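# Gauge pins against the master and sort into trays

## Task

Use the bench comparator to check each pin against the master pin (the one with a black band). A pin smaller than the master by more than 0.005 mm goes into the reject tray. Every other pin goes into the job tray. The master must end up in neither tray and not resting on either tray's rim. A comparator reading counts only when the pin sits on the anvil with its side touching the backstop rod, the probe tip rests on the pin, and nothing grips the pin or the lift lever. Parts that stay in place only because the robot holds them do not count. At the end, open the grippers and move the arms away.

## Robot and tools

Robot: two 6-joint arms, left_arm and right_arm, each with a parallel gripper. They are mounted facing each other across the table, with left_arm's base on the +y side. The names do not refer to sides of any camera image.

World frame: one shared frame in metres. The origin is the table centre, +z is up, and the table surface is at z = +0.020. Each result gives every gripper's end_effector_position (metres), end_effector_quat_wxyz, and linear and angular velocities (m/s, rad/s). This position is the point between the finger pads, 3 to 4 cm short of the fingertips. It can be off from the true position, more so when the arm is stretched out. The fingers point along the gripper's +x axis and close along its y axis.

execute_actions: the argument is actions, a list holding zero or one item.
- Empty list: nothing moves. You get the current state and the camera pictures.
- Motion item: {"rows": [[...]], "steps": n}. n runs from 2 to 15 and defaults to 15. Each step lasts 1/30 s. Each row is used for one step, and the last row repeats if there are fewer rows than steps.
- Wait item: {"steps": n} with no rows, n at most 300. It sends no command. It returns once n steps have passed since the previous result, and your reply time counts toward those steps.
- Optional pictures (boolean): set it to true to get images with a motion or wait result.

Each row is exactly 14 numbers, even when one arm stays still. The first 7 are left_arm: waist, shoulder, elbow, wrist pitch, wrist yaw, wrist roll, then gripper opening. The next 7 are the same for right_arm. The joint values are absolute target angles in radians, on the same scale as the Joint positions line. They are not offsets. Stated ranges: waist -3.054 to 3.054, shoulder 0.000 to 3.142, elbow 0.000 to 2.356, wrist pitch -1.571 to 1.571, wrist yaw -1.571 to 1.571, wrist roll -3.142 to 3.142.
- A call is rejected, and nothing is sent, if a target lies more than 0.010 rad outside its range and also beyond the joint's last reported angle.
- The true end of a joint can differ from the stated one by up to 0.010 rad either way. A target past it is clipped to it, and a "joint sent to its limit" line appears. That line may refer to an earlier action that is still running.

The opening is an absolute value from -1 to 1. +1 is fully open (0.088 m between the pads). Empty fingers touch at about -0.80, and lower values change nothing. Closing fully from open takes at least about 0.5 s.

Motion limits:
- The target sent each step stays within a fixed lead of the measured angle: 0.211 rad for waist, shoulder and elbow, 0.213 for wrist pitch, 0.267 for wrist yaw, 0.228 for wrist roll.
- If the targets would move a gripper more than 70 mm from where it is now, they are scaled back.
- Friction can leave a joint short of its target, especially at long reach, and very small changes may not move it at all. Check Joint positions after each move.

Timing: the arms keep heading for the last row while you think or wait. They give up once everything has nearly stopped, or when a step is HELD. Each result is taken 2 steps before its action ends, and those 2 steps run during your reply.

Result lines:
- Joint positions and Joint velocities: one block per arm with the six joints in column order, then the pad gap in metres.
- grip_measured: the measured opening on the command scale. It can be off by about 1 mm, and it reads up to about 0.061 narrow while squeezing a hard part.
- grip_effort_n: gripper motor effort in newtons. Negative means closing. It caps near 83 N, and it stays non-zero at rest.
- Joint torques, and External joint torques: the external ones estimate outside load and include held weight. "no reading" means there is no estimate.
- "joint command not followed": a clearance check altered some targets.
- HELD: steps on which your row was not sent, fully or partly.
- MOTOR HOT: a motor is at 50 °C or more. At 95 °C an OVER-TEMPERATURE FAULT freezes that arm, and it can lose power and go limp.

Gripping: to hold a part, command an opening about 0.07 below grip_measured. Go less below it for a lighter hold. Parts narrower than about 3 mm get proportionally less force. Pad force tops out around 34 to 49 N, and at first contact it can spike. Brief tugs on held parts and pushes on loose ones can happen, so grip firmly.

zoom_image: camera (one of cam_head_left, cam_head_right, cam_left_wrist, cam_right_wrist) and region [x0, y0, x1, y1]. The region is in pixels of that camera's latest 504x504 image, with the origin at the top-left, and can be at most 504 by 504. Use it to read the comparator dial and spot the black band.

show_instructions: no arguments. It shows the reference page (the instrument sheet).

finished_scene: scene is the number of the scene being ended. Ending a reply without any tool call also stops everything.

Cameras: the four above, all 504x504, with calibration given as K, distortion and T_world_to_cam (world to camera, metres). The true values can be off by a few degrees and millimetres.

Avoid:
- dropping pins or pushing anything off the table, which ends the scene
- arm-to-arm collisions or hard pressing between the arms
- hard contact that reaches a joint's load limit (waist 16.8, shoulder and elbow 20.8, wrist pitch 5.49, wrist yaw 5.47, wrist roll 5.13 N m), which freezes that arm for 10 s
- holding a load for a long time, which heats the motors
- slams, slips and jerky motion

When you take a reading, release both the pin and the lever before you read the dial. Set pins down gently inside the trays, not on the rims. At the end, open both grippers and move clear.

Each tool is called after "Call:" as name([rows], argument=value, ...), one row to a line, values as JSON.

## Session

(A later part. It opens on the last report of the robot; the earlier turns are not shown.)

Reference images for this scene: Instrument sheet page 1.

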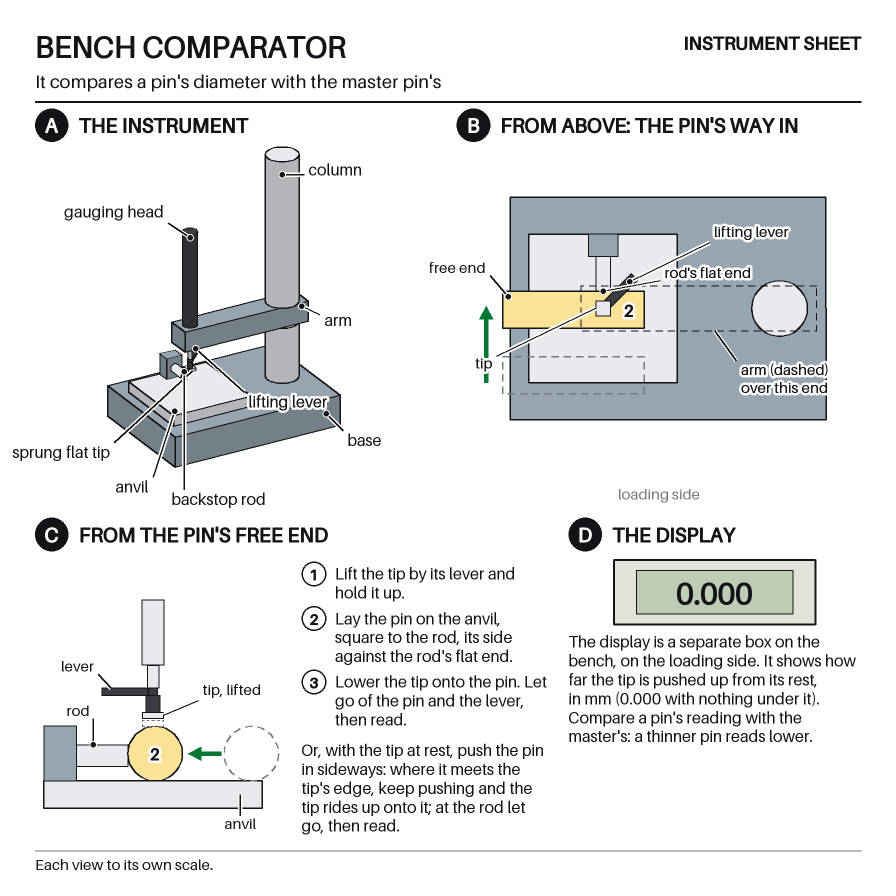

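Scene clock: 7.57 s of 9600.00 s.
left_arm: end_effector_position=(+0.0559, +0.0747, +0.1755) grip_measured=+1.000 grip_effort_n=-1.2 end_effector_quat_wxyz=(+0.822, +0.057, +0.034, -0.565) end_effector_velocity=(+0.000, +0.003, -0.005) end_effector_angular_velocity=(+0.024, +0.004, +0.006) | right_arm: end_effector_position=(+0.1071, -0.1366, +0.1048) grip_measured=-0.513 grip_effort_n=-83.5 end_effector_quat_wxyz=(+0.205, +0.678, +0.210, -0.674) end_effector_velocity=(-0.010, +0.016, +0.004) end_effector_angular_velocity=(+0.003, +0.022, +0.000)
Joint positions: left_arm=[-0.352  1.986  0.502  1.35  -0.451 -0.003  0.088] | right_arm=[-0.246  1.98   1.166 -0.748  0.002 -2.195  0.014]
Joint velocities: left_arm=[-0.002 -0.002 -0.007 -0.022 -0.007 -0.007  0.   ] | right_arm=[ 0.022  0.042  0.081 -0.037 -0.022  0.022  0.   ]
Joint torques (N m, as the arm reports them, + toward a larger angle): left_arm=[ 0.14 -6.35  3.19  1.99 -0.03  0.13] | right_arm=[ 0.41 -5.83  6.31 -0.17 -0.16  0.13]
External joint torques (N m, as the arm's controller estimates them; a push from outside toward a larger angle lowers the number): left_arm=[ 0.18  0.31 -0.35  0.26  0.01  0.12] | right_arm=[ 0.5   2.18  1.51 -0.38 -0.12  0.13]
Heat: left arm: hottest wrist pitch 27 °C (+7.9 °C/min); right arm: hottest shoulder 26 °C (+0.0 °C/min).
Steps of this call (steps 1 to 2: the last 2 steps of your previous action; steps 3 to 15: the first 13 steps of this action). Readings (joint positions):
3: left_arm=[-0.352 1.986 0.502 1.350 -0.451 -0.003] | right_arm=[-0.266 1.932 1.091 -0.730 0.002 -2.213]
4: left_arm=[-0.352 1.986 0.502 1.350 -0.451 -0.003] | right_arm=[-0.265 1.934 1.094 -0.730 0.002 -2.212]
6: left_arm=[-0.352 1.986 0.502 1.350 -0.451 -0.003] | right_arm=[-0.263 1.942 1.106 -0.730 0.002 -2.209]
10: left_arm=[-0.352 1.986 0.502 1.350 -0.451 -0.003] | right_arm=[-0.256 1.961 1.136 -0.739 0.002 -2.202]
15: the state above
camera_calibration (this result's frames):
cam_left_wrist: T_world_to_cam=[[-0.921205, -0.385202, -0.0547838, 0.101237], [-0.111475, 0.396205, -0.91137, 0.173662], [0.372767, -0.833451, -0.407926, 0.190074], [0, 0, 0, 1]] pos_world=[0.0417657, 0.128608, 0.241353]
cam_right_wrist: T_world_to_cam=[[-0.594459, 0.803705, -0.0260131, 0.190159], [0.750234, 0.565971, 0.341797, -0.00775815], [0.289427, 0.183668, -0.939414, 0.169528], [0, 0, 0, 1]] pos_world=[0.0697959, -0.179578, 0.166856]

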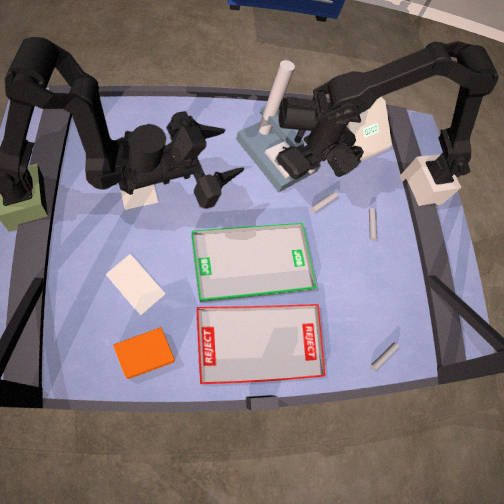

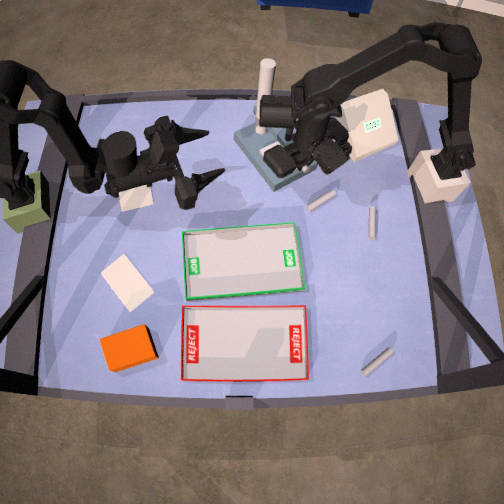

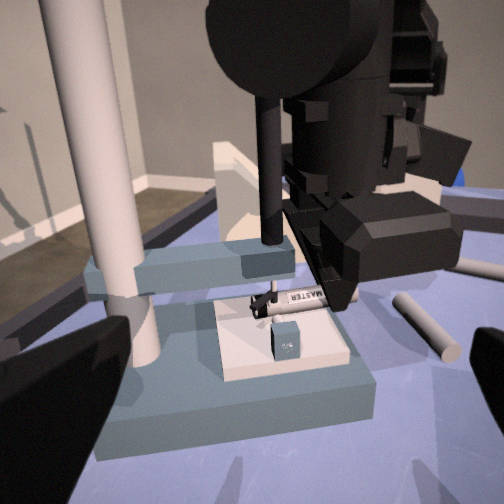

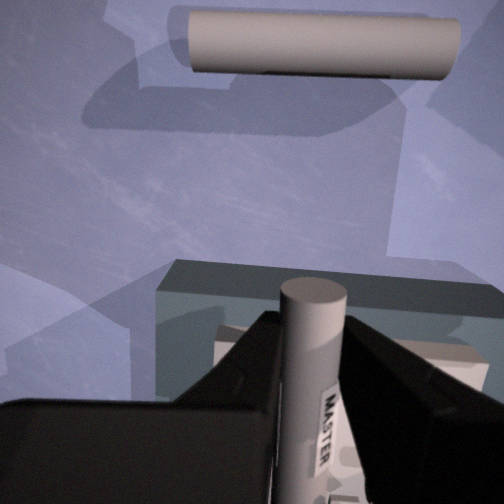

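Call:
execute_actions([
  {"rows":[[-0.35,2.0,0.5,1.35,-0.45,0,1,-0.239,1.998,1.189,-0.756,0,-2.188,-0.58],[-0.35,2.0,0.5,1.35,-0.45,0,1,-0.237,2.002,1.195,-0.758,0,-2.187,-0.58],[-0.35,2.0,0.5,1.35,-0.45,0,1,-0.2355,2.006,1.201,-0.761,0,-2.185,-0.58],[-0.35,2.0,0.5,1.35,-0.45,0,1,-0.234,2.009,1.207,-0.763,0,-2.184,-0.58],[-0.35,2.0,0.5,1.35,-0.45,0,1,-0.232,2.013,1.213,-0.765,0,-2.182,-0.58],[-0.35,2.0,0.5,1.35,-0.45,0,1,-0.2305,2.017,1.219,-0.768,0,-2.181,-0.58],[-0.35,2.0,0.5,1.35,-0.45,0,1,-0.229,2.021,1.225,-0.77,0,-2.179,-0.58],[-0.35,2.0,0.5,1.35,-0.45,0,1,-0.227,2.024,1.231,-0.772,0,-2.178,-0.58],[-0.35,2.0,0.5,1.35,-0.45,0,1,-0.2255,2.028,1.237,-0.775,0,-2.176,-0.58],[-0.35,2.0,0.5,1.35,-0.45,0,1,-0.224,2.032,1.243,-0.777,0,-2.175,-0.58],[-0.35,2.0,0.5,1.35,-0.45,0,1,-0.2225,2.035,1.248,-0.779,0,-2.173,-0.58],[-0.35,2.0,0.5,1.35,-0.45,0,1,-0.221,2.038,1.253,-0.781,0,-2.172,-0.58]]},
])

Call:
execute_actions([
  {"steps":8},
], pictures=true)

Call:
zoom_image(camera="cam_left_wrist", region=[220,260,370,370])

Scene clock: 8.17 s of 9600.00 s.
left_arm: end_effector_position=(+0.0559, +0.0747, +0.1755) grip_measured=+1.000 grip_effort_n=-1.2 end_effector_quat_wxyz=(+0.822, +0.057, +0.034, -0.565) end_effector_velocity=(+0.000, +0.001, +0.002) end_effector_angular_velocity=(-0.005, -0.007, +0.004) | right_arm: end_effector_position=(+0.1017, -0.1246, +0.1054) grip_measured=-0.513 grip_effort_n=-83.5 end_effector_quat_wxyz=(+0.206, +0.677, +0.208, -0.675) end_effector_velocity=(-0.019, +0.028, +0.003) end_effector_angular_velocity=(+0.017, +0.007, +0.029)
Joint positions: left_arm=[-0.352  1.986  0.502  1.35  -0.451 -0.003  0.088] | right_arm=[-0.23   2.021  1.231 -0.778  0.003 -2.176  0.014]
Joint velocities: left_arm=[-0.002 -0.002 -0.002  0.007 -0.007  0.007  0.   ] | right_arm=[ 0.051  0.071  0.125 -0.037 -0.007  0.022 -0.   ]
Joint torques (N m, as the arm reports them, + toward a larger angle): left_arm=[ 0.12 -6.35  3.2   2.   -0.03  0.13] | right_arm=[ 0.58 -6.04  6.66 -0.03 -0.18  0.08]
External joint torques (N m, as the arm's controller estimates them; a push from outside toward a larger angle lowers the number): left_arm=[ 0.12  0.35 -0.38  0.24  0.01  0.12] | right_arm=[ 0.66  2.22  1.91 -0.19 -0.14  0.08]
Heat: left arm: hottest wrist pitch 27 °C (+7.3 °C/min); right arm: hottest shoulder 26 °C (+0.0 °C/min).
Steps of this call (steps 1 to 2: the last 2 steps of your previous action; steps 3 to 5: the robot went on to your last target; steps 6 to 18: the first 13 steps of this action). Readings (joint positions):
6: left_arm=[-0.352 1.986 0.502 1.350 -0.451 -0.003] | right_arm=[-0.246 1.984 1.172 -0.752 0.002 -2.193]
7: left_arm=[-0.352 1.986 0.502 1.350 -0.451 -0.003] | right_arm=[-0.245 1.985 1.174 -0.755 0.002 -2.192]
9: left_arm=[-0.352 1.986 0.502 1.350 -0.451 -0.003] | right_arm=[-0.243 1.991 1.182 -0.758 0.002 -2.190]
13: left_arm=[-0.352 1.986 0.502 1.350 -0.451 -0.003] | right_arm=[-0.238 2.004 1.203 -0.769 0.003 -2.183]
18: the state above

Scene clock: 8.43 s of 9600.00 s.
left_arm: end_effector_position=(+0.0559, +0.0747, +0.1755) grip_measured=+1.000 grip_effort_n=-1.2 end_effector_quat_wxyz=(+0.822, +0.057, +0.034, -0.565) end_effector_velocity=(+0.000, +0.003, -0.005) end_effector_angular_velocity=(+0.024, +0.004, +0.006) | right_arm: end_effector_position=(+0.1014, -0.1240, +0.1054) grip_measured=-0.513 grip_effort_n=-83.5 end_effector_quat_wxyz=(+0.208, +0.678, +0.206, -0.675) end_effector_velocity=(+0.002, -0.004, -0.000) end_effector_angular_velocity=(-0.022, -0.007, -0.010)
Joint positions: left_arm=[-0.352  1.986  0.502  1.35  -0.451 -0.003  0.088] | right_arm=[-0.228  2.026  1.239 -0.785  0.004 -2.174  0.014]
Joint velocities: left_arm=[-0.002 -0.002 -0.007 -0.022 -0.007 -0.007  0.   ] | right_arm=[-0.002  0.002  0.002 -0.022  0.007  0.007 -0.   ]
Joint torques (N m, as the arm reports them, + toward a larger angle): left_arm=[ 0.14 -6.35  3.19  1.99 -0.03  0.13] | right_arm=[ 0.88 -6.03  7.01  0.15 -0.23  0.06]
External joint torques (N m, as the arm's controller estimates them; a push from outside toward a larger angle lowers the number): left_arm=[ 0.1   0.26 -0.31  0.27  0.02  0.12] | right_arm=[ 0.89  2.21  2.13 -0.07 -0.19  0.06]
Heat: left arm: hottest wrist pitch 27 °C (+7.1 °C/min); right arm: hottest shoulder 26 °C (+0.0 °C/min).
Kept back: nothing.
Steps of this call (steps 1 to 2: the last 2 steps of your previous action; steps 3 to 8: the robot went on to your last target). Readings (joint positions):
1: left_arm=[-0.352 1.986 0.502 1.350 -0.451 -0.003] | right_arm=[-0.229 2.023 1.234 -0.781 0.004 -2.175]
2: left_arm=[-0.352 1.986 0.502 1.350 -0.451 -0.003] | right_arm=[-0.228 2.024 1.236 -0.782 0.004 -2.175]
4: left_arm=[-0.352 1.986 0.502 1.350 -0.451 -0.003] | right_arm=[-0.228 2.026 1.237 -0.783 0.004 -2.174]
8: the state above
camera_calibration (this result's frames):
cam_left_wrist: T_world_to_cam=[[-0.921205, -0.385202, -0.0547838, 0.101237], [-0.111475, 0.396205, -0.91137, 0.173662], [0.372767, -0.833451, -0.407926, 0.190074], [0, 0, 0, 1]] pos_world=[0.0417657, 0.128608, 0.241353]
cam_right_wrist: T_world_to_cam=[[-0.591948, 0.805232, -0.034638, 0.177535], [0.751404, 0.566903, 0.337659, -0.0104202], [0.29153, 0.173849, -0.940631, 0.168148], [0, 0, 0, 1]] pos_world=[0.0639009, -0.166282, 0.167833]

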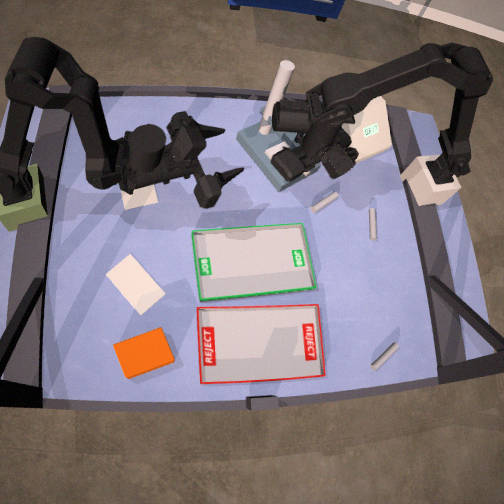

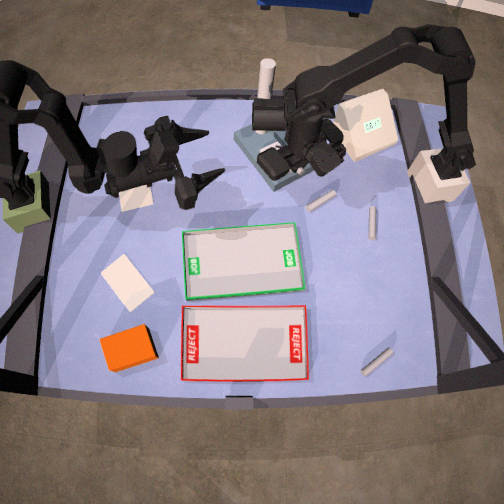

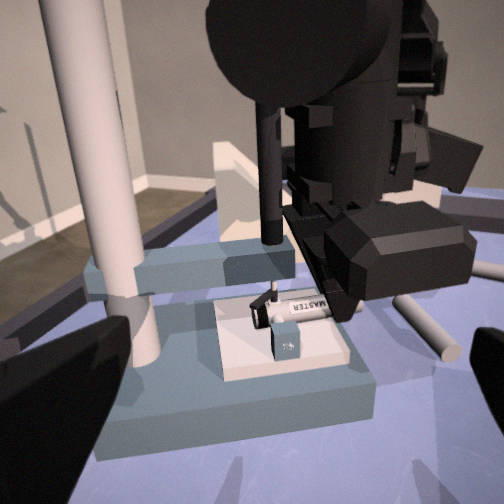

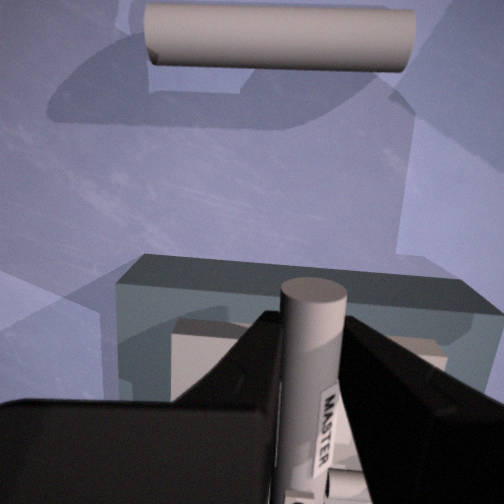

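Region (220, 260, 370, 370) of cam_left_wrist's 504x504 image, scaled by 3.360, with more detail than that image has; it fills the top 370 rows of this view, and the rest is white.

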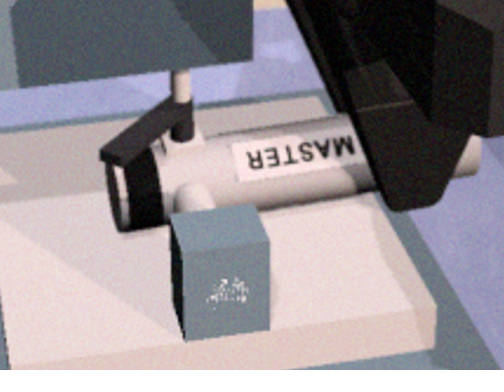

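At the rod. Release.

Call:
execute_actions([
  {"rows":[[-0.35,2.0,0.5,1.35,-0.45,0,1,-0.226,2.028,1.242,-0.784,0,-2.174,-0.58],[-0.35,2.0,0.5,1.35,-0.45,0,1,-0.226,2.028,1.242,-0.784,0,-2.174,-0.52],[-0.35,2.0,0.5,1.35,-0.45,0,1,-0.226,2.028,1.242,-0.784,0,-2.174,-0.47],[-0.35,2.0,0.5,1.35,-0.45,0,1,-0.226,2.028,1.242,-0.784,0,-2.174,-0.42],[-0.35,2.0,0.5,1.35,-0.45,0,1,-0.226,2.028,1.242,-0.784,0,-2.174,-0.36],[-0.35,2.0,0.5,1.35,-0.45,0,1,-0.226,2.028,1.242,-0.784,0,-2.174,-0.3]]},
])

Call:
execute_actions([
  {"steps":20},
], pictures=true)

Call:
zoom_image(camera="cam_head_right", region=[340,100,400,150])

Scene clock: 9.00 s of 9600.00 s.
left_arm: end_effector_position=(+0.0559, +0.0747, +0.1755) grip_measured=+1.000 grip_effort_n=-1.2 end_effector_quat_wxyz=(+0.822, +0.057, +0.034, -0.565) end_effector_velocity=(-0.002, +0.000, -0.001) end_effector_angular_velocity=(+0.005, +0.007, -0.009) | right_arm: end_effector_position=(+0.1013, -0.1242, +0.1053) grip_measured=-0.312 grip_effort_n=16.5 end_effector_quat_wxyz=(+0.208, +0.677, +0.206, -0.675) end_effector_velocity=(-0.000, -0.002, +0.002) end_effector_angular_velocity=(-0.002, +0.007, +0.005)
Joint positions: left_arm=[-0.352  1.986  0.502  1.35  -0.451 -0.003  0.088] | right_arm=[-0.228  2.026  1.239 -0.785  0.003 -2.174  0.024]
Joint velocities: left_arm=[-0.002 -0.002 -0.002 -0.007  0.007 -0.007  0.   ] | right_arm=[-0.002 -0.007 -0.002 -0.007 -0.007 -0.007  0.005]
Joint torques (N m, as the arm reports them, + toward a larger angle): left_arm=[ 0.15 -6.33  3.2   2.   -0.03  0.13] | right_arm=[ 0.32 -6.96  5.74  0.02 -0.18 -0.01]
External joint torques (N m, as the arm's controller estimates them; a push from outside toward a larger angle lowers the number): left_arm=[ 0.16  0.33 -0.37  0.26  0.01  0.12] | right_arm=[ 0.31  1.34  0.81 -0.22 -0.14 -0.01]
Heat: left arm: hottest wrist pitch 27 °C (+6.7 °C/min); right arm: hottest shoulder 26 °C (+0.0 °C/min).
Steps of this call (steps 1 to 4: the robot went on to your last target; steps 5 to 17: the first 13 steps of this action). Readings (joint positions):
5: left_arm=[-0.352 1.986 0.502 1.350 -0.451 -0.003] | right_arm=[-0.228 2.026 1.239 -0.785 0.004 -2.174]
6: left_arm=[-0.352 1.986 0.502 1.350 -0.451 -0.003] | right_arm=[-0.228 2.026 1.239 -0.785 0.004 -2.174]
8: left_arm=[-0.352 1.986 0.502 1.350 -0.451 -0.003] | right_arm=[-0.228 2.026 1.239 -0.785 0.005 -2.174]
12: left_arm=[-0.352 1.986 0.502 1.350 -0.451 -0.003] | right_arm=[-0.228 2.026 1.239 -0.785 0.003 -2.174]
17: the state above

Scene clock: 9.67 s of 9600.00 s.
left_arm: end_effector_position=(+0.0559, +0.0747, +0.1755) grip_measured=+1.000 grip_effort_n=-1.2 end_effector_quat_wxyz=(+0.822, +0.057, +0.034, -0.565) end_effector_velocity=(+0.000, +0.000, -0.001) end_effector_angular_velocity=(+0.005, +0.007, -0.004) | right_arm: end_effector_position=(+0.1013, -0.1242, +0.1053) grip_measured=-0.303 grip_effort_n=16.0 end_effector_quat_wxyz=(+0.208, +0.677, +0.206, -0.675) end_effector_velocity=(+0.002, -0.002, +0.000) end_effector_angular_velocity=(-0.007, -0.007, +0.005)
Joint positions: left_arm=[-0.352  1.986  0.502  1.35  -0.451 -0.003  0.088] | right_arm=[-0.228  2.026  1.239 -0.785  0.003 -2.174  0.024]
Joint velocities: left_arm=[ 0.002 -0.002 -0.002 -0.007  0.007 -0.007  0.   ] | right_arm=[-0.002 -0.002 -0.002 -0.007  0.007 -0.007 -0.   ]
Joint torques (N m, as the arm reports them, + toward a larger angle): left_arm=[ 0.15 -6.35  3.19  2.   -0.03  0.13] | right_arm=[ 0.32 -7.02  5.72  0.01 -0.19 -0.01]
External joint torques (N m, as the arm's controller estimates them; a push from outside toward a larger angle lowers the number): left_arm=[ 0.1   0.34 -0.4   0.24  0.02  0.12] | right_arm=[ 0.33  1.26  0.79 -0.23 -0.15 -0.01]
Heat: left arm: hottest wrist pitch 27 °C (+6.2 °C/min); right arm: hottest shoulder 26 °C (+0.0 °C/min).
Kept back: nothing.
Steps of this call (steps 1 to 2: the last 2 steps of your previous action; steps 3 to 15: the robot went on to your last target; steps 16 to 20: nothing new was sent). Readings (joint positions):
1: left_arm=[-0.352 1.986 0.502 1.350 -0.451 -0.003] | right_arm=[-0.228 2.026 1.239 -0.785 0.003 -2.174]
2: left_arm=[-0.352 1.986 0.502 1.350 -0.451 -0.003] | right_arm=[-0.228 2.026 1.239 -0.785 0.003 -2.174]
4: left_arm=[-0.352 1.986 0.502 1.350 -0.451 -0.003] | right_arm=[-0.228 2.026 1.239 -0.785 0.003 -2.174]
8: left_arm=[-0.352 1.986 0.502 1.350 -0.451 -0.003] | right_arm=[-0.228 2.026 1.239 -0.785 0.003 -2.174]
20: the state above
All arms were judged still, so your last target was given up. Only a new action makes them travel on or press farther. Fingers that are still opening or closing keep moving.
camera_calibration (this result's frames):
cam_left_wrist: T_world_to_cam=[[-0.921205, -0.385202, -0.0547838, 0.101237], [-0.111475, 0.396205, -0.91137, 0.173662], [0.372767, -0.833451, -0.407926, 0.190074], [0, 0, 0, 1]] pos_world=[0.0417657, 0.128608, 0.241353]
cam_right_wrist: T_world_to_cam=[[-0.591986, 0.805193, -0.0348663, 0.177618], [0.751795, 0.567283, 0.336148, -0.00996197], [0.290443, 0.172783, -0.941164, 0.16815], [0, 0, 0, 1]] pos_world=[0.0637987, -0.166419, 0.167798]

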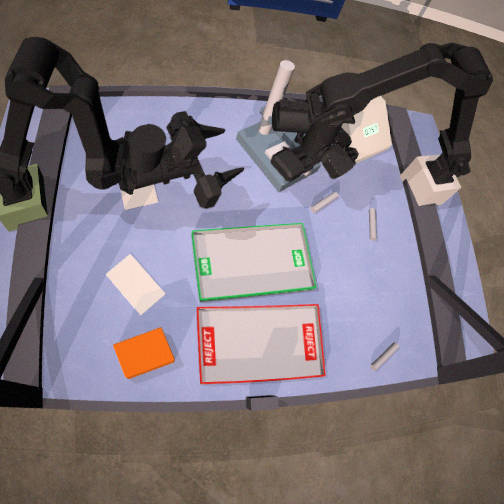

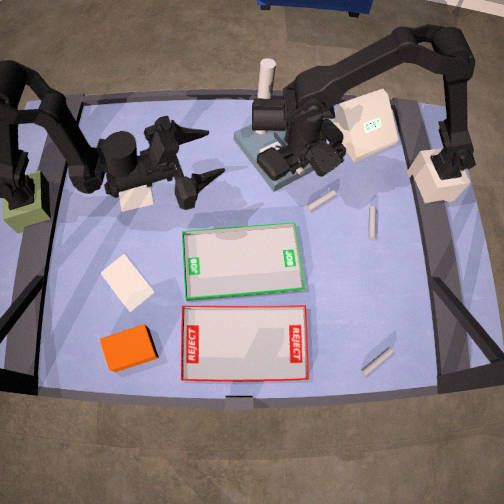

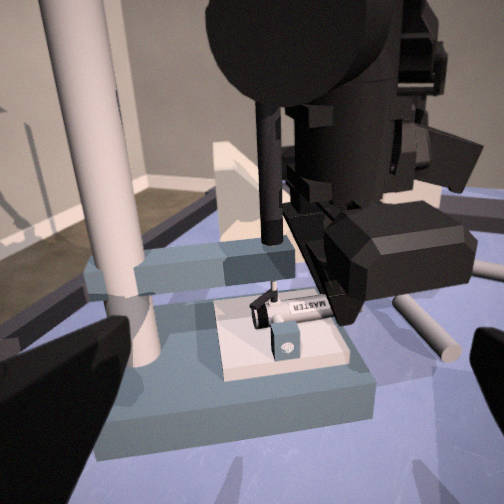

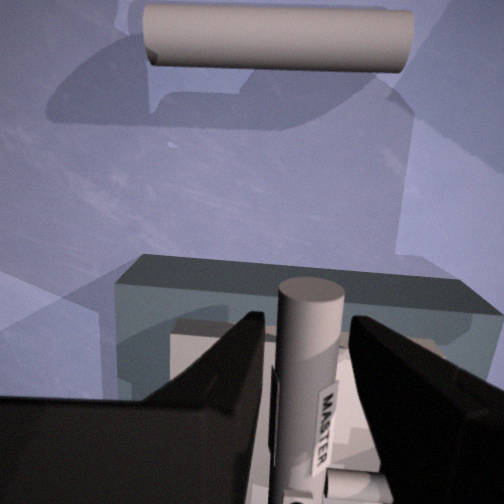

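Region (340, 100, 400, 150) of cam_head_right's 504x504 image, scaled by 8.400, with more detail than that image has.

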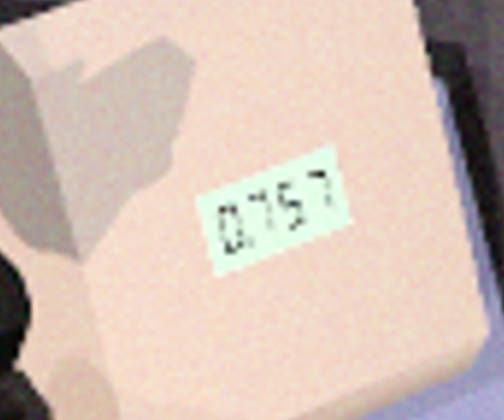

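Call:
execute_actions([
  {"rows":[[-0.35,2.0,0.5,1.35,-0.45,0,1,-0.228,2.026,1.239,-0.785,0,-2.174,-0.4],[-0.35,2.0,0.5,1.35,-0.45,0,1,-0.228,2.026,1.239,-0.785,0,-2.174,-0.44],[-0.35,2.0,0.5,1.35,-0.45,0,1,-0.228,2.026,1.239,-0.785,0,-2.174,-0.47],[-0.35,2.0,0.5,1.35,-0.45,0,1,-0.228,2.026,1.239,-0.785,0,-2.174,-0.5],[-0.35,2.0,0.5,1.35,-0.45,0,1,-0.228,2.026,1.239,-0.785,0,-2.174,-0.53],[-0.35,2.0,0.5,1.35,-0.45,0,1,-0.228,2.026,1.239,-0.785,0,-2.174,-0.58]],"steps":11},
])

Call:
execute_actions([
  {"rows":[[-0.35,2.0,0.5,1.35,-0.45,0,1,-0.232,2.017,1.228,-0.78,0,-2.177,-0.58],[-0.35,2.0,0.5,1.35,-0.45,0,1,-0.235,2.009,1.216,-0.776,0,-2.18,-0.58],[-0.35,2.0,0.5,1.35,-0.45,0,1,-0.239,1.999,1.203,-0.772,0,-2.182,-0.58],[-0.35,2.0,0.5,1.35,-0.45,0,1,-0.242,1.989,1.19,-0.767,0,-2.187,-0.58],[-0.35,2.0,0.5,1.35,-0.45,0,1,-0.246,1.979,1.176,-0.763,0,-2.192,-0.58],[-0.35,2.0,0.5,1.35,-0.45,0,1,-0.25,1.969,1.163,-0.76,0,-2.195,-0.58],[-0.35,2.0,0.5,1.35,-0.45,0,1,-0.254,1.957,1.149,-0.757,0,-2.199,-0.58],[-0.35,2.0,0.5,1.35,-0.45,0,1,-0.258,1.944,1.134,-0.757,0,-2.202,-0.58],[-0.35,2.0,0.5,1.35,-0.45,0,1,-0.262,1.929,1.119,-0.757,0,-2.207,-0.58],[-0.35,2.0,0.5,1.35,-0.45,0,1,-0.266,1.909,1.101,-0.757,0,-2.21,-0.58],[-0.35,2.0,0.5,1.35,-0.45,0,1,-0.266,1.889,1.081,-0.76,0,-2.18,-0.58],[-0.35,2.0,0.5,1.35,-0.45,0,1,-0.266,1.869,1.061,-0.76,0,-2.13,-0.58],[-0.35,2.0,0.5,1.35,-0.45,0,1,-0.266,1.845,1.041,-0.76,0,-2.06,-0.58],[-0.35,2.0,0.5,1.35,-0.45,0,1,-0.266,1.825,1.021,-0.762,0,-1.98,-0.58],[-0.35,2.0,0.5,1.35,-0.45,0,1,-0.266,1.815,1.012,-0.762,0,-1.92,-0.58]]},
])

Call:
execute_actions([
  {"rows":[[-0.35,2.0,0.5,1.35,-0.45,0,1,-0.24,1.815,1.012,-0.762,0,-1.9,-0.58],[-0.35,2.0,0.5,1.35,-0.45,0,1,-0.2,1.815,1.012,-0.762,0,-1.9,-0.58],[-0.35,2.0,0.5,1.35,-0.45,0,1,-0.14,1.815,1.012,-0.762,0,-1.9,-0.58],[-0.35,2.0,0.5,1.35,-0.45,0,1,0.65,1.815,1.012,-0.762,0,-1.9,-0.58]]},
])

Call:
execute_actions([
  {"steps":6},
])

Call:
execute_actions([
  {"rows":[[-0.35,2.0,0.5,1.35,-0.45,0,1,0.65,1.84,1.005,-0.745,0,-1.9,-0.58],[-0.35,2.0,0.5,1.35,-0.45,0,1,0.65,1.855,0.996,-0.722,0,-1.9,-0.58],[-0.35,2.0,0.5,1.35,-0.45,0,1,0.65,1.87,0.987,-0.698,0,-1.9,-0.58],[-0.35,2.0,0.5,1.35,-0.45,0,1,0.65,1.885,0.978,-0.674,0,-1.9,-0.58],[-0.35,2.0,0.5,1.35,-0.45,0,1,0.65,1.9,0.97,-0.651,0,-1.9,-0.58],[-0.35,2.0,0.5,1.35,-0.45,0,1,0.65,1.915,0.962,-0.628,0,-1.9,-0.58],[-0.35,2.0,0.5,1.35,-0.45,0,1,0.65,1.93,0.954,-0.605,0,-1.9,-0.58],[-0.35,2.0,0.5,1.35,-0.45,0,1,0.65,1.942,0.948,-0.587,0,-1.9,-0.58],[-0.35,2.0,0.5,1.35,-0.45,0,1,0.65,1.952,0.943,-0.572,0,-1.9,-0.58],[-0.35,2.0,0.5,1.35,-0.45,0,1,0.65,1.96,0.939,-0.56,0,-1.9,-0.58],[-0.35,2.0,0.5,1.35,-0.45,0,1,0.65,1.966,0.936,-0.551,0,-1.9,-0.58],[-0.35,2.0,0.5,1.35,-0.45,0,1,0.65,1.971,0.934,-0.544,0,-1.9,-0.58],[-0.35,2.0,0.5,1.35,-0.45,0,1,0.65,1.975,0.932,-0.538,0,-1.9,-0.58],[-0.35,2.0,0.5,1.35,-0.45,0,1,0.65,1.978,0.931,-0.534,0,-1.9,-0.58]]},
])

Call:
execute_actions([
  {"steps":9},
])

Scene clock: 10.60 s of 9600.00 s.
left_arm: end_effector_position=(+0.0559, +0.0747, +0.1755) grip_measured=+1.000 grip_effort_n=-1.2 end_effector_quat_wxyz=(+0.822, +0.057, +0.034, -0.565) end_effector_velocity=(+0.000, +0.001, -0.001) end_effector_angular_velocity=(+0.005, +0.005, +0.006) | right_arm: end_effector_position=(+0.1012, -0.1242, +0.1053) grip_measured=-0.515 grip_effort_n=-83.5 end_effector_quat_wxyz=(+0.208, +0.677, +0.206, -0.676) end_effector_velocity=(-0.003, -0.006, -0.001) end_effector_angular_velocity=(-0.027, +0.022, +0.005)
Joint positions: left_arm=[-0.352  1.986  0.502  1.35  -0.451 -0.003  0.088] | right_arm=[-0.228  2.026  1.239 -0.785  0.003 -2.174  0.014]
Joint velocities: left_arm=[-0.002 -0.002 -0.002 -0.007 -0.007 -0.007  0.   ] | right_arm=[-0.002  0.002 -0.002 -0.022 -0.022 -0.007 -0.   ]
Joint torques (N m, as the arm reports them, + toward a larger angle): left_arm=[ 0.16 -6.35  3.19  1.99 -0.03  0.13] | right_arm=[ 0.1  -7.24  5.4  -0.03 -0.17  0.  ]
External joint torques (N m, as the arm's controller estimates them; a push from outside toward a larger angle lowers the number): left_arm=[ 0.16  0.26 -0.36  0.27  0.01  0.13] | right_arm=[ 0.04  0.92  0.6  -0.23 -0.13  0.  ]
Heat: left arm: hottest wrist pitch 27 °C (+5.7 °C/min); right arm: hottest shoulder 27 °C (+5.7 °C/min).
Steps of this call (steps 1 to 19: nothing new was sent; steps 20 to 28: the first 9 steps of this action). Readings (joint positions):
20: left_arm=[-0.352 1.986 0.502 1.350 -0.451 -0.003] | right_arm=[-0.228 2.026 1.239 -0.785 0.003 -2.174]
21: left_arm=[-0.352 1.986 0.502 1.350 -0.451 -0.003] | right_arm=[-0.228 2.026 1.239 -0.785 0.003 -2.174]
23: left_arm=[-0.352 1.986 0.502 1.350 -0.451 -0.003] | right_arm=[-0.228 2.026 1.239 -0.785 0.003 -2.174]
27: left_arm=[-0.352 1.986 0.502 1.350 -0.451 -0.003] | right_arm=[-0.228 2.026 1.239 -0.785 0.003 -2.174]
28: the state above

Scene clock: 11.10 s of 9600.00 s.
left_arm: end_effector_position=(+0.0559, +0.0747, +0.1755) grip_measured=+1.000 grip_effort_n=-1.2 end_effector_quat_wxyz=(+0.822, +0.057, +0.034, -0.565) end_effector_velocity=(+0.002, +0.001, -0.003) end_effector_angular_velocity=(+0.004, +0.018, +0.012) | right_arm: end_effector_position=(+0.1112, -0.1569, +0.1113) grip_measured=-0.515 grip_effort_n=-83.5 end_effector_quat_wxyz=(+0.192, +0.681, +0.188, -0.681) end_effector_velocity=(+0.009, -0.140, +0.059) end_effector_angular_velocity=(+0.014, +0.001, -1.128)
Joint positions: left_arm=[-0.352  1.986  0.502  1.35  -0.451 -0.003  0.088] | right_arm=[-0.262  1.911  1.096 -0.761  0.001 -2.157  0.014]
Joint velocities: left_arm=[ 0.002  0.002 -0.002 -0.007 -0.007 -0.022  0.   ] | right_arm=[-0.051 -0.589 -0.554 -0.022 -0.007  1.077 -0.   ]
Joint torques (N m, as the arm reports them, + toward a larger angle): left_arm=[ 0.13 -6.33  3.19  1.99 -0.03  0.13] | right_arm=[ 0.   -8.08  4.45  0.01 -0.12  0.2 ]
External joint torques (N m, as the arm's controller estimates them; a push from outside toward a larger angle lowers the number): left_arm=[ 0.1   0.31 -0.37  0.26  0.02  0.13] | right_arm=[-0.24 -0.32 -0.52 -0.21 -0.05  0.24]
Heat: left arm: hottest wrist pitch 27 °C (+5.4 °C/min); right arm: hottest shoulder 27 °C (+5.4 °C/min).
Steps of this call (steps 1 to 2: the last 2 steps of your previous action; steps 3 to 15: the first 13 steps of this action). Readings (joint positions):
3: left_arm=[-0.352 1.986 0.502 1.350 -0.451 -0.003] | right_arm=[-0.228 2.026 1.239 -0.785 0.003 -2.174]
4: left_arm=[-0.352 1.986 0.502 1.350 -0.451 -0.003] | right_arm=[-0.228 2.025 1.237 -0.785 0.003 -2.174]
6: left_arm=[-0.352 1.986 0.502 1.350 -0.451 -0.003] | right_arm=[-0.230 2.017 1.226 -0.774 0.001 -2.176]
10: left_arm=[-0.352 1.986 0.502 1.350 -0.451 -0.003] | right_arm=[-0.243 1.984 1.178 -0.765 0.001 -2.189]
15: the state above

Scene clock: 11.60 s of 9600.00 s.
left_arm: end_effector_position=(+0.0559, +0.0747, +0.1755) grip_measured=+1.000 grip_effort_n=-1.2 end_effector_quat_wxyz=(+0.822, +0.057, +0.034, -0.565) end_effector_velocity=(+0.000, +0.001, -0.004) end_effector_angular_velocity=(+0.024, -0.010, +0.004) | right_arm: end_effector_position=(-0.0567, -0.2158, +0.1201) grip_measured=-0.515 grip_effort_n=-83.5 end_effector_quat_wxyz=(+0.296, +0.641, +0.301, -0.641) end_effector_velocity=(-0.444, -0.272, -0.001) end_effector_angular_velocity=(-0.027, -0.007, +1.714)
Joint positions: left_arm=[-0.352  1.986  0.502  1.35  -0.451 -0.003  0.088] | right_arm=[ 0.318  1.828  1.024 -0.761  0.002 -1.906  0.014]
Joint velocities: left_arm=[-0.002 -0.002 -0.002 -0.022 -0.007  0.007  0.   ] | right_arm=[ 1.722 -0.002 -0.007 -0.022 -0.007  0.007 -0.   ]
Joint torques (N m, as the arm reports them, + toward a larger angle): left_arm=[ 0.15 -6.36  3.19  1.99 -0.04  0.13] | right_arm=[ 0.37 -7.33  3.98 -0.1  -0.13  0.2 ]
External joint torques (N m, as the arm's controller estimates them; a push from outside toward a larger angle lowers the number): left_arm=[ 0.12  0.22 -0.33  0.28  0.01  0.12] | right_arm=[ 0.49 -0.39 -0.49 -0.2  -0.09  0.21]
Heat: left arm: hottest wrist pitch 27 °C (+5.2 °C/min); right arm: hottest shoulder 27 °C (+5.2 °C/min).
Steps of this call (steps 1 to 2: the last 2 steps of your previous action; steps 3 to 15: the first 13 steps of this action). Readings (joint positions):
3: left_arm=[-0.352 1.986 0.502 1.350 -0.451 -0.003] | right_arm=[-0.262 1.854 1.045 -0.762 0.001 -2.012]
4: left_arm=[-0.352 1.986 0.502 1.350 -0.451 -0.003] | right_arm=[-0.257 1.843 1.036 -0.763 0.002 -1.978]
6: left_arm=[-0.352 1.986 0.502 1.350 -0.451 -0.003] | right_arm=[-0.209 1.831 1.029 -0.763 0.010 -1.939]
10: left_arm=[-0.352 1.986 0.502 1.350 -0.451 -0.003] | right_arm=[0.024 1.829 1.026 -0.761 0.002 -1.913]
15: the state above

Scene clock: 11.80 s of 9600.00 s.
left_arm: end_effector_position=(+0.0559, +0.0747, +0.1755) grip_measured=+1.000 grip_effort_n=-1.2 end_effector_quat_wxyz=(+0.822, +0.057, +0.034, -0.565) end_effector_velocity=(+0.000, +0.001, -0.001) end_effector_angular_velocity=(-0.001, +0.019, +0.007) | right_arm: end_effector_position=(-0.1282, -0.2754, +0.1201) grip_measured=-0.515 grip_effort_n=-83.5 end_effector_quat_wxyz=(+0.391, +0.585, +0.393, -0.592) end_effector_velocity=(-0.126, -0.164, -0.002) end_effector_angular_velocity=(-0.030, -0.022, +0.689)
Joint positions: left_arm=[-0.352  1.986  0.502  1.35  -0.451 -0.003  0.088] | right_arm=[ 0.623  1.827  1.023 -0.761 -0.009 -1.905  0.014]
Joint velocities: left_arm=[-0.002 -0.002 -0.002 -0.007 -0.007 -0.022  0.   ] | right_arm=[ 0.681 -0.017 -0.032 -0.022 -0.007 -0.007 -0.   ]
Joint torques (N m, as the arm reports them, + toward a larger angle): left_arm=[ 0.13 -6.34  3.19  2.   -0.03  0.13] | right_arm=[-3.4  -7.2   4.28 -0.1   0.27  0.19]
External joint torques (N m, as the arm's controller estimates them; a push from outside toward a larger angle lowers the number): left_arm=[ 0.16  0.3  -0.37  0.26  0.01  0.12] | right_arm=[-0.79 -0.41 -0.45 -0.28  0.04  0.19]
Heat: left arm: hottest wrist pitch 27 °C (+5.1 °C/min); right arm: hottest shoulder 27 °C (+5.1 °C/min).
Kept back: nothing.
Steps of this call (steps 1 to 2: the last 2 steps of your previous action; steps 3 to 6: the robot went on to your last target). Readings (joint positions):
1: left_arm=[-0.352 1.986 0.502 1.350 -0.451 -0.003] | right_arm=[0.376 1.828 1.024 -0.761 0.002 -1.905]
2: left_arm=[-0.352 1.986 0.502 1.350 -0.451 -0.003] | right_arm=[0.435 1.828 1.024 -0.761 0.002 -1.905]
4: left_arm=[-0.352 1.986 0.502 1.350 -0.451 -0.003] | right_arm=[0.549 1.828 1.024 -0.761 -0.001 -1.905]
6: the state above

Scene clock: 12.23 s of 9600.00 s.
left_arm: end_effector_position=(+0.0559, +0.0747, +0.1755) grip_measured=+1.000 grip_effort_n=-1.2 end_effector_quat_wxyz=(+0.822, +0.057, +0.034, -0.565) end_effector_velocity=(+0.002, +0.001, -0.001) end_effector_angular_velocity=(+0.010, -0.008, +0.009) | right_arm: end_effector_position=(-0.1303, -0.2824, +0.0686) grip_measured=-0.515 grip_effort_n=-83.5 end_effector_quat_wxyz=(+0.402, +0.583, +0.396, -0.584) end_effector_velocity=(+0.003, -0.003, -0.075) end_effector_angular_velocity=(-0.001, +0.010, -0.024)
Joint positions: left_arm=[-0.352  1.986  0.502  1.35  -0.451 -0.003  0.088] | right_arm=[ 0.648  1.955  0.945 -0.568 -0.003 -1.904  0.014]
Joint velocities: left_arm=[ 0.002 -0.002 -0.002 -0.007 -0.007  0.007  0.   ] | right_arm=[-0.002  0.198 -0.11   0.315 -0.007  0.022 -0.   ]
Joint torques (N m, as the arm reports them, + toward a larger angle): left_arm=[ 0.15 -6.35  3.18  2.   -0.03  0.13] | right_arm=[ 0.26 -5.85  4.13  0.18  0.05  0.18]
External joint torques (N m, as the arm's controller estimates them; a push from outside toward a larger angle lowers the number): left_arm=[ 0.11  0.33 -0.41  0.25  0.02  0.13] | right_arm=[ 0.3   1.64 -0.45 -0.16  0.11  0.18]
Heat: left arm: hottest wrist pitch 27 °C (+4.9 °C/min); right arm: hottest shoulder 27 °C (+4.9 °C/min).
Steps of this call (steps 1 to 13: the first 13 steps of this action). Readings (joint positions):
1: left_arm=[-0.352 1.986 0.502 1.350 -0.451 -0.003] | right_arm=[0.640 1.827 1.021 -0.761 -0.009 -1.905]
2: left_arm=[-0.352 1.986 0.502 1.350 -0.451 -0.003] | right_arm=[0.647 1.828 1.017 -0.754 -0.009 -1.905]
4: left_arm=[-0.352 1.986 0.502 1.350 -0.451 -0.003] | right_arm=[0.648 1.842 1.007 -0.722 -0.005 -1.904]
8: left_arm=[-0.352 1.986 0.502 1.350 -0.451 -0.003] | right_arm=[0.648 1.899 0.976 -0.642 -0.003 -1.904]
13: the state above

Scene clock: 12.53 s of 9600.00 s.
left_arm: end_effector_position=(+0.0559, +0.0747, +0.1755) grip_measured=+1.000 grip_effort_n=-1.2 end_effector_quat_wxyz=(+0.822, +0.057, +0.034, -0.565) end_effector_velocity=(+0.002, +0.002, -0.003) end_effector_angular_velocity=(-0.001, +0.030, +0.024) | right_arm: end_effector_position=(-0.1317, -0.2812, +0.0633) grip_measured=-0.515 grip_effort_n=-83.5 end_effector_quat_wxyz=(+0.399, +0.582, +0.399, -0.585) end_effector_velocity=(-0.002, +0.001, -0.000) end_effector_angular_velocity=(-0.001, +0.010, +0.020)
Joint positions: left_arm=[-0.352  1.986  0.502  1.35  -0.451 -0.003  0.088] | right_arm=[ 0.648  1.97   0.938 -0.538 -0.003 -1.904  0.014]
Joint velocities: left_arm=[-0.002  0.002 -0.002 -0.007 -0.022 -0.037  0.   ] | right_arm=[-0.002  0.002  0.002  0.007 -0.007 -0.022  0.   ]
Joint torques (N m, as the arm reports them, + toward a larger angle): left_arm=[ 0.12 -6.36  3.18  2.   -0.04  0.13] | right_arm=[ 0.27 -5.4   3.66  0.11  0.05  0.18]
External joint torques (N m, as the arm's controller estimates them; a push from outside toward a larger angle lowers the number): left_arm=[ 0.1   0.28 -0.37  0.26  0.01  0.12] | right_arm=[ 0.26  1.7  -0.48 -0.16  0.11  0.18]
Heat: left arm: hottest wrist pitch 27 °C (+4.8 °C/min); right arm: hottest shoulder 27 °C (+4.8 °C/min).
Kept back: nothing.
Steps of this call (steps 1 to 2: the last 2 steps of your previous action; steps 3 to 9: the robot went on to your last target). Readings (joint positions):
1: left_arm=[-0.352 1.986 0.502 1.350 -0.451 -0.003] | right_arm=[0.648 1.961 0.942 -0.559 -0.003 -1.904]
2: left_arm=[-0.352 1.986 0.502 1.350 -0.451 -0.003] | right_arm=[0.648 1.965 0.940 -0.552 -0.003 -1.904]
4: left_arm=[-0.352 1.986 0.502 1.350 -0.451 -0.003] | right_arm=[0.648 1.969 0.939 -0.544 -0.003 -1.904]
8: left_arm=[-0.352 1.986 0.502 1.350 -0.451 -0.003] | right_arm=[0.648 1.970 0.938 -0.538 -0.003 -1.904]
9: the state above

Call:
execute_actions([
  {"rows":[[-0.35,2.0,0.5,1.35,-0.45,0,1,0.65,1.974,0.935,-0.537,0,-1.9,-0.51],[-0.35,2.0,0.5,1.35,-0.45,0,1,0.65,1.972,0.937,-0.537,0,-1.9,-0.46],[-0.35,2.0,0.5,1.35,-0.45,0,1,0.65,1.972,0.937,-0.537,0,-1.9,-0.41],[-0.35,2.0,0.5,1.35,-0.45,0,1,0.65,1.972,0.937,-0.537,0,-1.9,-0.33],[-0.35,2.0,0.5,1.35,-0.45,0,1,0.65,1.972,0.937,-0.537,0,-1.9,-0.2],[-0.35,2.0,0.5,1.35,-0.45,0,1,0.65,1.972,0.937,-0.537,0,-1.9,-0.1],[-0.35,2.0,0.5,1.35,-0.45,0,1,0.65,1.96,0.945,-0.54,0,-1.9,-0.1],[-0.35,2.0,0.5,1.35,-0.45,0,1,0.65,1.95,0.951,-0.548,0,-1.9,-0.1],[-0.35,2.0,0.5,1.35,-0.45,0,1,0.65,1.94,0.957,-0.562,0,-1.9,-0.1],[-0.35,2.0,0.5,1.35,-0.45,0,1,0.65,1.93,0.962,-0.578,0,-1.9,-0.1],[-0.35,2.0,0.5,1.35,-0.45,0,1,0.65,1.92,0.967,-0.594,0,-1.9,-0.1],[-0.35,2.0,0.5,1.35,-0.45,0,1,0.65,1.908,0.973,-0.612,0,-1.9,-0.1],[-0.35,2.0,0.5,1.35,-0.45,0,1,0.65,1.895,0.98,-0.632,0,-1.9,-0.1],[-0.35,2.0,0.5,1.35,-0.45,0,1,0.65,1.88,0.985,-0.655,0,-1.9,-0.1],[-0.35,2.0,0.5,1.35,-0.45,0,1,0.65,1.86,0.985,-0.68,0,-1.9,-0.1]]},
])

Call:
execute_actions([
  {"rows":[[-0.35,2.0,0.5,1.35,-0.45,0,1,0.65,1.83,0.97,-0.7,0,-1.9,-0.2],[-0.35,2.0,0.5,1.35,-0.45,0,1,0.63,1.79,0.94,-0.715,0,-1.8,-0.2],[-0.35,2.0,0.5,1.35,-0.45,0,1,0.6,1.75,0.91,-0.725,0,-0.81,-0.2],[-0.35,2.0,0.5,1.35,-0.45,0,1,0.56,1.71,0.875,-0.73,0,-0.81,-0.2],[-0.35,2.0,0.5,1.35,-0.45,0,1,0.52,1.67,0.84,-0.735,0,-0.81,-0.2],[-0.35,2.0,0.5,1.35,-0.45,0,1,0.48,1.63,0.805,-0.74,0,-0.81,-0.2],[-0.35,2.0,0.5,1.35,-0.45,0,1,0.45,1.595,0.77,-0.745,0,-0.81,-0.2],[-0.35,2.0,0.5,1.35,-0.45,0,1,0.43,1.565,0.74,-0.747,0,-0.81,-0.2],[-0.35,2.0,0.5,1.35,-0.45,0,1,0.417,1.545,0.72,-0.747,0,-0.81,-0.2]]},
])

Call:
execute_actions([
  {"steps":14},
], pictures=true)

Scene clock: 13.30 s of 9600.00 s.
left_arm: end_effector_position=(+0.0559, +0.0747, +0.1755) grip_measured=+1.000 grip_effort_n=-1.2 end_effector_quat_wxyz=(+0.822, +0.057, +0.034, -0.565) end_effector_velocity=(-0.002, -0.001, +0.001) end_effector_angular_velocity=(-0.005, -0.005, -0.011) | right_arm: end_effector_position=(-0.1315, -0.2813, +0.0759) grip_measured=-0.119 grip_effort_n=16.0 end_effector_quat_wxyz=(+0.400, +0.583, +0.399, -0.585) end_effector_velocity=(-0.011, +0.010, +0.128) end_effector_angular_velocity=(+0.021, +0.036, +0.015)
Joint positions: left_arm=[-0.352  1.986  0.502  1.35  -0.451 -0.003  0.088] | right_arm=[ 0.648  1.935  0.954 -0.59  -0.003 -1.904  0.033]
Joint velocities: left_arm=[-0.002  0.002  0.002  0.007  0.007  0.007  0.   ] | right_arm=[-0.007 -0.335  0.183 -0.476 -0.007 -0.022  0.008]
Joint torques (N m, as the arm reports them, + toward a larger angle): left_arm=[ 0.16 -6.35  3.19  2.   -0.03  0.13] | right_arm=[ 0.28 -7.44  6.06 -0.21  0.03  0.17]
External joint torques (N m, as the arm's controller estimates them; a push from outside toward a larger angle lowers the number): left_arm=[ 0.14  0.31 -0.39  0.25  0.01  0.13] | right_arm=[ 0.33 -0.02  1.55 -0.49  0.09  0.17]
Heat: left arm: hottest wrist pitch 27 °C (+4.5 °C/min); right arm: hottest shoulder 27 °C (+4.5 °C/min).
Steps of this call (steps 1 to 10: the robot went on to your last target; steps 11 to 23: the first 13 steps of this action). Readings (joint positions):
11: left_arm=[-0.352 1.986 0.502 1.350 -0.451 -0.003] | right_arm=[0.648 1.970 0.938 -0.537 -0.003 -1.904]
12: left_arm=[-0.352 1.986 0.502 1.350 -0.451 -0.003] | right_arm=[0.648 1.970 0.938 -0.537 -0.003 -1.904]
14: left_arm=[-0.352 1.986 0.502 1.350 -0.451 -0.003] | right_arm=[0.648 1.970 0.938 -0.537 -0.003 -1.904]
18: left_arm=[-0.352 1.986 0.502 1.350 -0.451 -0.003] | right_arm=[0.648 1.969 0.939 -0.537 -0.003 -1.904]
23: the state above

Scene clock: 13.80 s of 9600.00 s.
left_arm: end_effector_position=(+0.0559, +0.0747, +0.1755) grip_measured=+1.000 grip_effort_n=-1.2 end_effector_quat_wxyz=(+0.822, +0.057, +0.034, -0.565) end_effector_velocity=(-0.002, -0.000, -0.002) end_effector_angular_velocity=(+0.005, +0.005, +0.001) | right_arm: end_effector_position=(-0.0404, -0.2917, +0.1247) grip_measured=-0.196 grip_effort_n=-17.4 end_effector_quat_wxyz=(-0.095, -0.701, -0.097, +0.700) end_effector_velocity=(+0.045, -0.034, -0.008) end_effector_angular_velocity=(-0.044, -0.037, -1.973)
Joint positions: left_arm=[-0.352  1.986  0.502  1.35  -0.451 -0.003  0.088] | right_arm=[ 0.427  1.565  0.741 -0.745  0.002 -1.198  0.029]
Joint velocities: left_arm=[-0.007  0.002  0.002 -0.007 -0.007 -0.007  0.   ] | right_arm=[-0.061 -0.134 -0.173 -0.022  0.007  1.912 -0.001]
Joint torques (N m, as the arm reports them, + toward a larger angle): left_arm=[ 0.15 -6.36  3.18  2.   -0.03  0.13] | right_arm=[-0.11 -4.98  4.59  0.03 -0.14  0.2 ]
External joint torques (N m, as the arm's controller estimates them; a push from outside toward a larger angle lowers the number): left_arm=[ 0.18  0.29 -0.4   0.26  0.01  0.13] | right_arm=[-0.19 -0.08 -0.65 -0.42 -0.05  0.21]
Heat: left arm: hottest wrist pitch 27 °C (+4.3 °C/min); right arm: hottest shoulder 27 °C (+4.3 °C/min).
Steps of this call (steps 1 to 2: the last 2 steps of your previous action; steps 3 to 15: the first 13 steps of this action). Readings (joint positions):
3: left_arm=[-0.352 1.986 0.502 1.350 -0.451 -0.003] | right_arm=[0.648 1.892 0.969 -0.643 -0.003 -1.904]
4: left_arm=[-0.352 1.986 0.502 1.350 -0.451 -0.003] | right_arm=[0.647 1.870 0.968 -0.661 -0.003 -1.885]
6: left_arm=[-0.352 1.986 0.502 1.350 -0.451 -0.003] | right_arm=[0.631 1.807 0.942 -0.691 -0.003 -1.764]
10: left_arm=[-0.352 1.986 0.502 1.350 -0.451 -0.003] | right_arm=[0.505 1.655 0.835 -0.727 -0.001 -1.513]
15: the state above

Scene clock: 14.27 s of 9600.00 s.
left_arm: end_effector_position=(+0.0559, +0.0747, +0.1755) grip_measured=+1.000 grip_effort_n=-1.2 end_effector_quat_wxyz=(+0.822, +0.057, +0.034, -0.565) end_effector_velocity=(-0.002, +0.001, -0.001) end_effector_angular_velocity=(+0.010, -0.008, -0.001) | right_arm: end_effector_position=(-0.0378, -0.2931, +0.1251) grip_measured=-0.197 grip_effort_n=-17.4 end_effector_quat_wxyz=(+0.042, -0.705, +0.038, +0.707) end_effector_velocity=(+0.002, -0.004, -0.001) end_effector_angular_velocity=(-0.014, -0.001, -0.010)
Joint positions: left_arm=[-0.352  1.986  0.502  1.35  -0.451 -0.003  0.088] | right_arm=[ 0.421  1.551  0.73  -0.745  0.002 -0.818  0.029]
Joint velocities: left_arm=[-0.007 -0.002 -0.002 -0.007 -0.007  0.007  0.   ] | right_arm=[-0.002 -0.002 -0.007 -0.007 -0.007  0.007 -0.001]
Joint torques (N m, as the arm reports them, + toward a larger angle): left_arm=[ 0.14 -6.35  3.2   1.99 -0.03  0.13] | right_arm=[-0.35 -4.76  4.19 -0.06 -0.14  0.18]
External joint torques (N m, as the arm's controller estimates them; a push from outside toward a larger angle lowers the number): left_arm=[ 0.18  0.32 -0.38  0.25  0.01  0.12] | right_arm=[-0.35 -0.02 -0.67 -0.38 -0.09  0.18]
Heat: left arm: hottest wrist pitch 27 °C (+4.2 °C/min); right arm: hottest shoulder 27 °C (+4.2 °C/min).
Kept back: nothing.
Steps of this call (steps 1 to 2: the last 2 steps of your previous action; steps 3 to 14: the robot went on to your last target). Readings (joint positions):
1: left_arm=[-0.352 1.986 0.502 1.350 -0.451 -0.003] | right_arm=[0.425 1.561 0.737 -0.745 0.002 -1.134]
2: left_arm=[-0.352 1.986 0.502 1.350 -0.451 -0.003] | right_arm=[0.424 1.559 0.735 -0.745 0.002 -1.072]
4: left_arm=[-0.352 1.986 0.502 1.350 -0.451 -0.003] | right_arm=[0.423 1.555 0.732 -0.745 0.002 -0.951]
8: left_arm=[-0.352 1.986 0.502 1.350 -0.451 -0.003] | right_arm=[0.421 1.552 0.731 -0.745 0.002 -0.846]
14: the state above
camera_calibration (this result's frames):
cam_left_wrist: T_world_to_cam=[[-0.921205, -0.385202, -0.0547838, 0.101237], [-0.111475, 0.396205, -0.91137, 0.173662], [0.372767, -0.833451, -0.407926, 0.190074], [0, 0, 0, 1]] pos_world=[0.0417657, 0.128608, 0.241353]
cam_right_wrist: T_world_to_cam=[[0.0723601, 0.997022, -0.0266757, 0.312265], [0.940819, -0.0593535, 0.333673, 0.00747605], [0.331096, -0.0492416, -0.942311, 0.192951], [0, 0, 0, 1]] pos_world=[-0.0935143, -0.30139, 0.187655]

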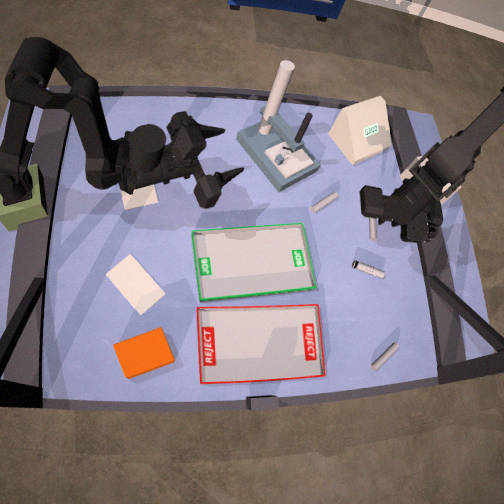

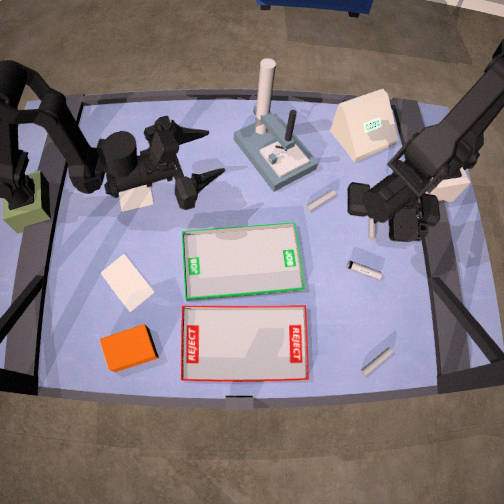

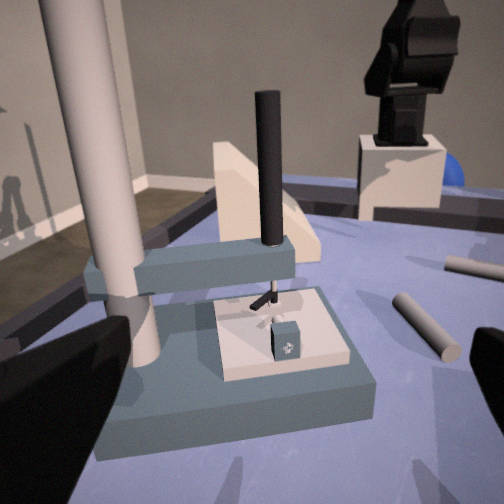

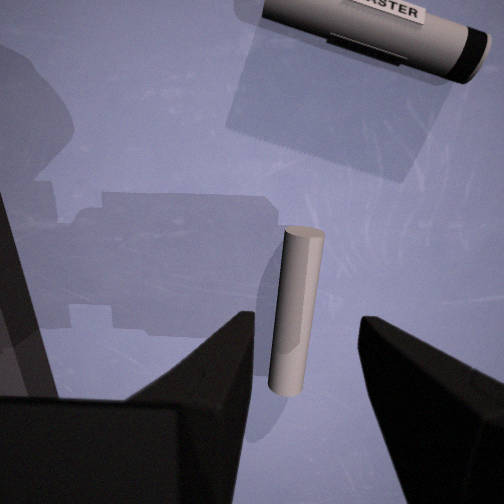

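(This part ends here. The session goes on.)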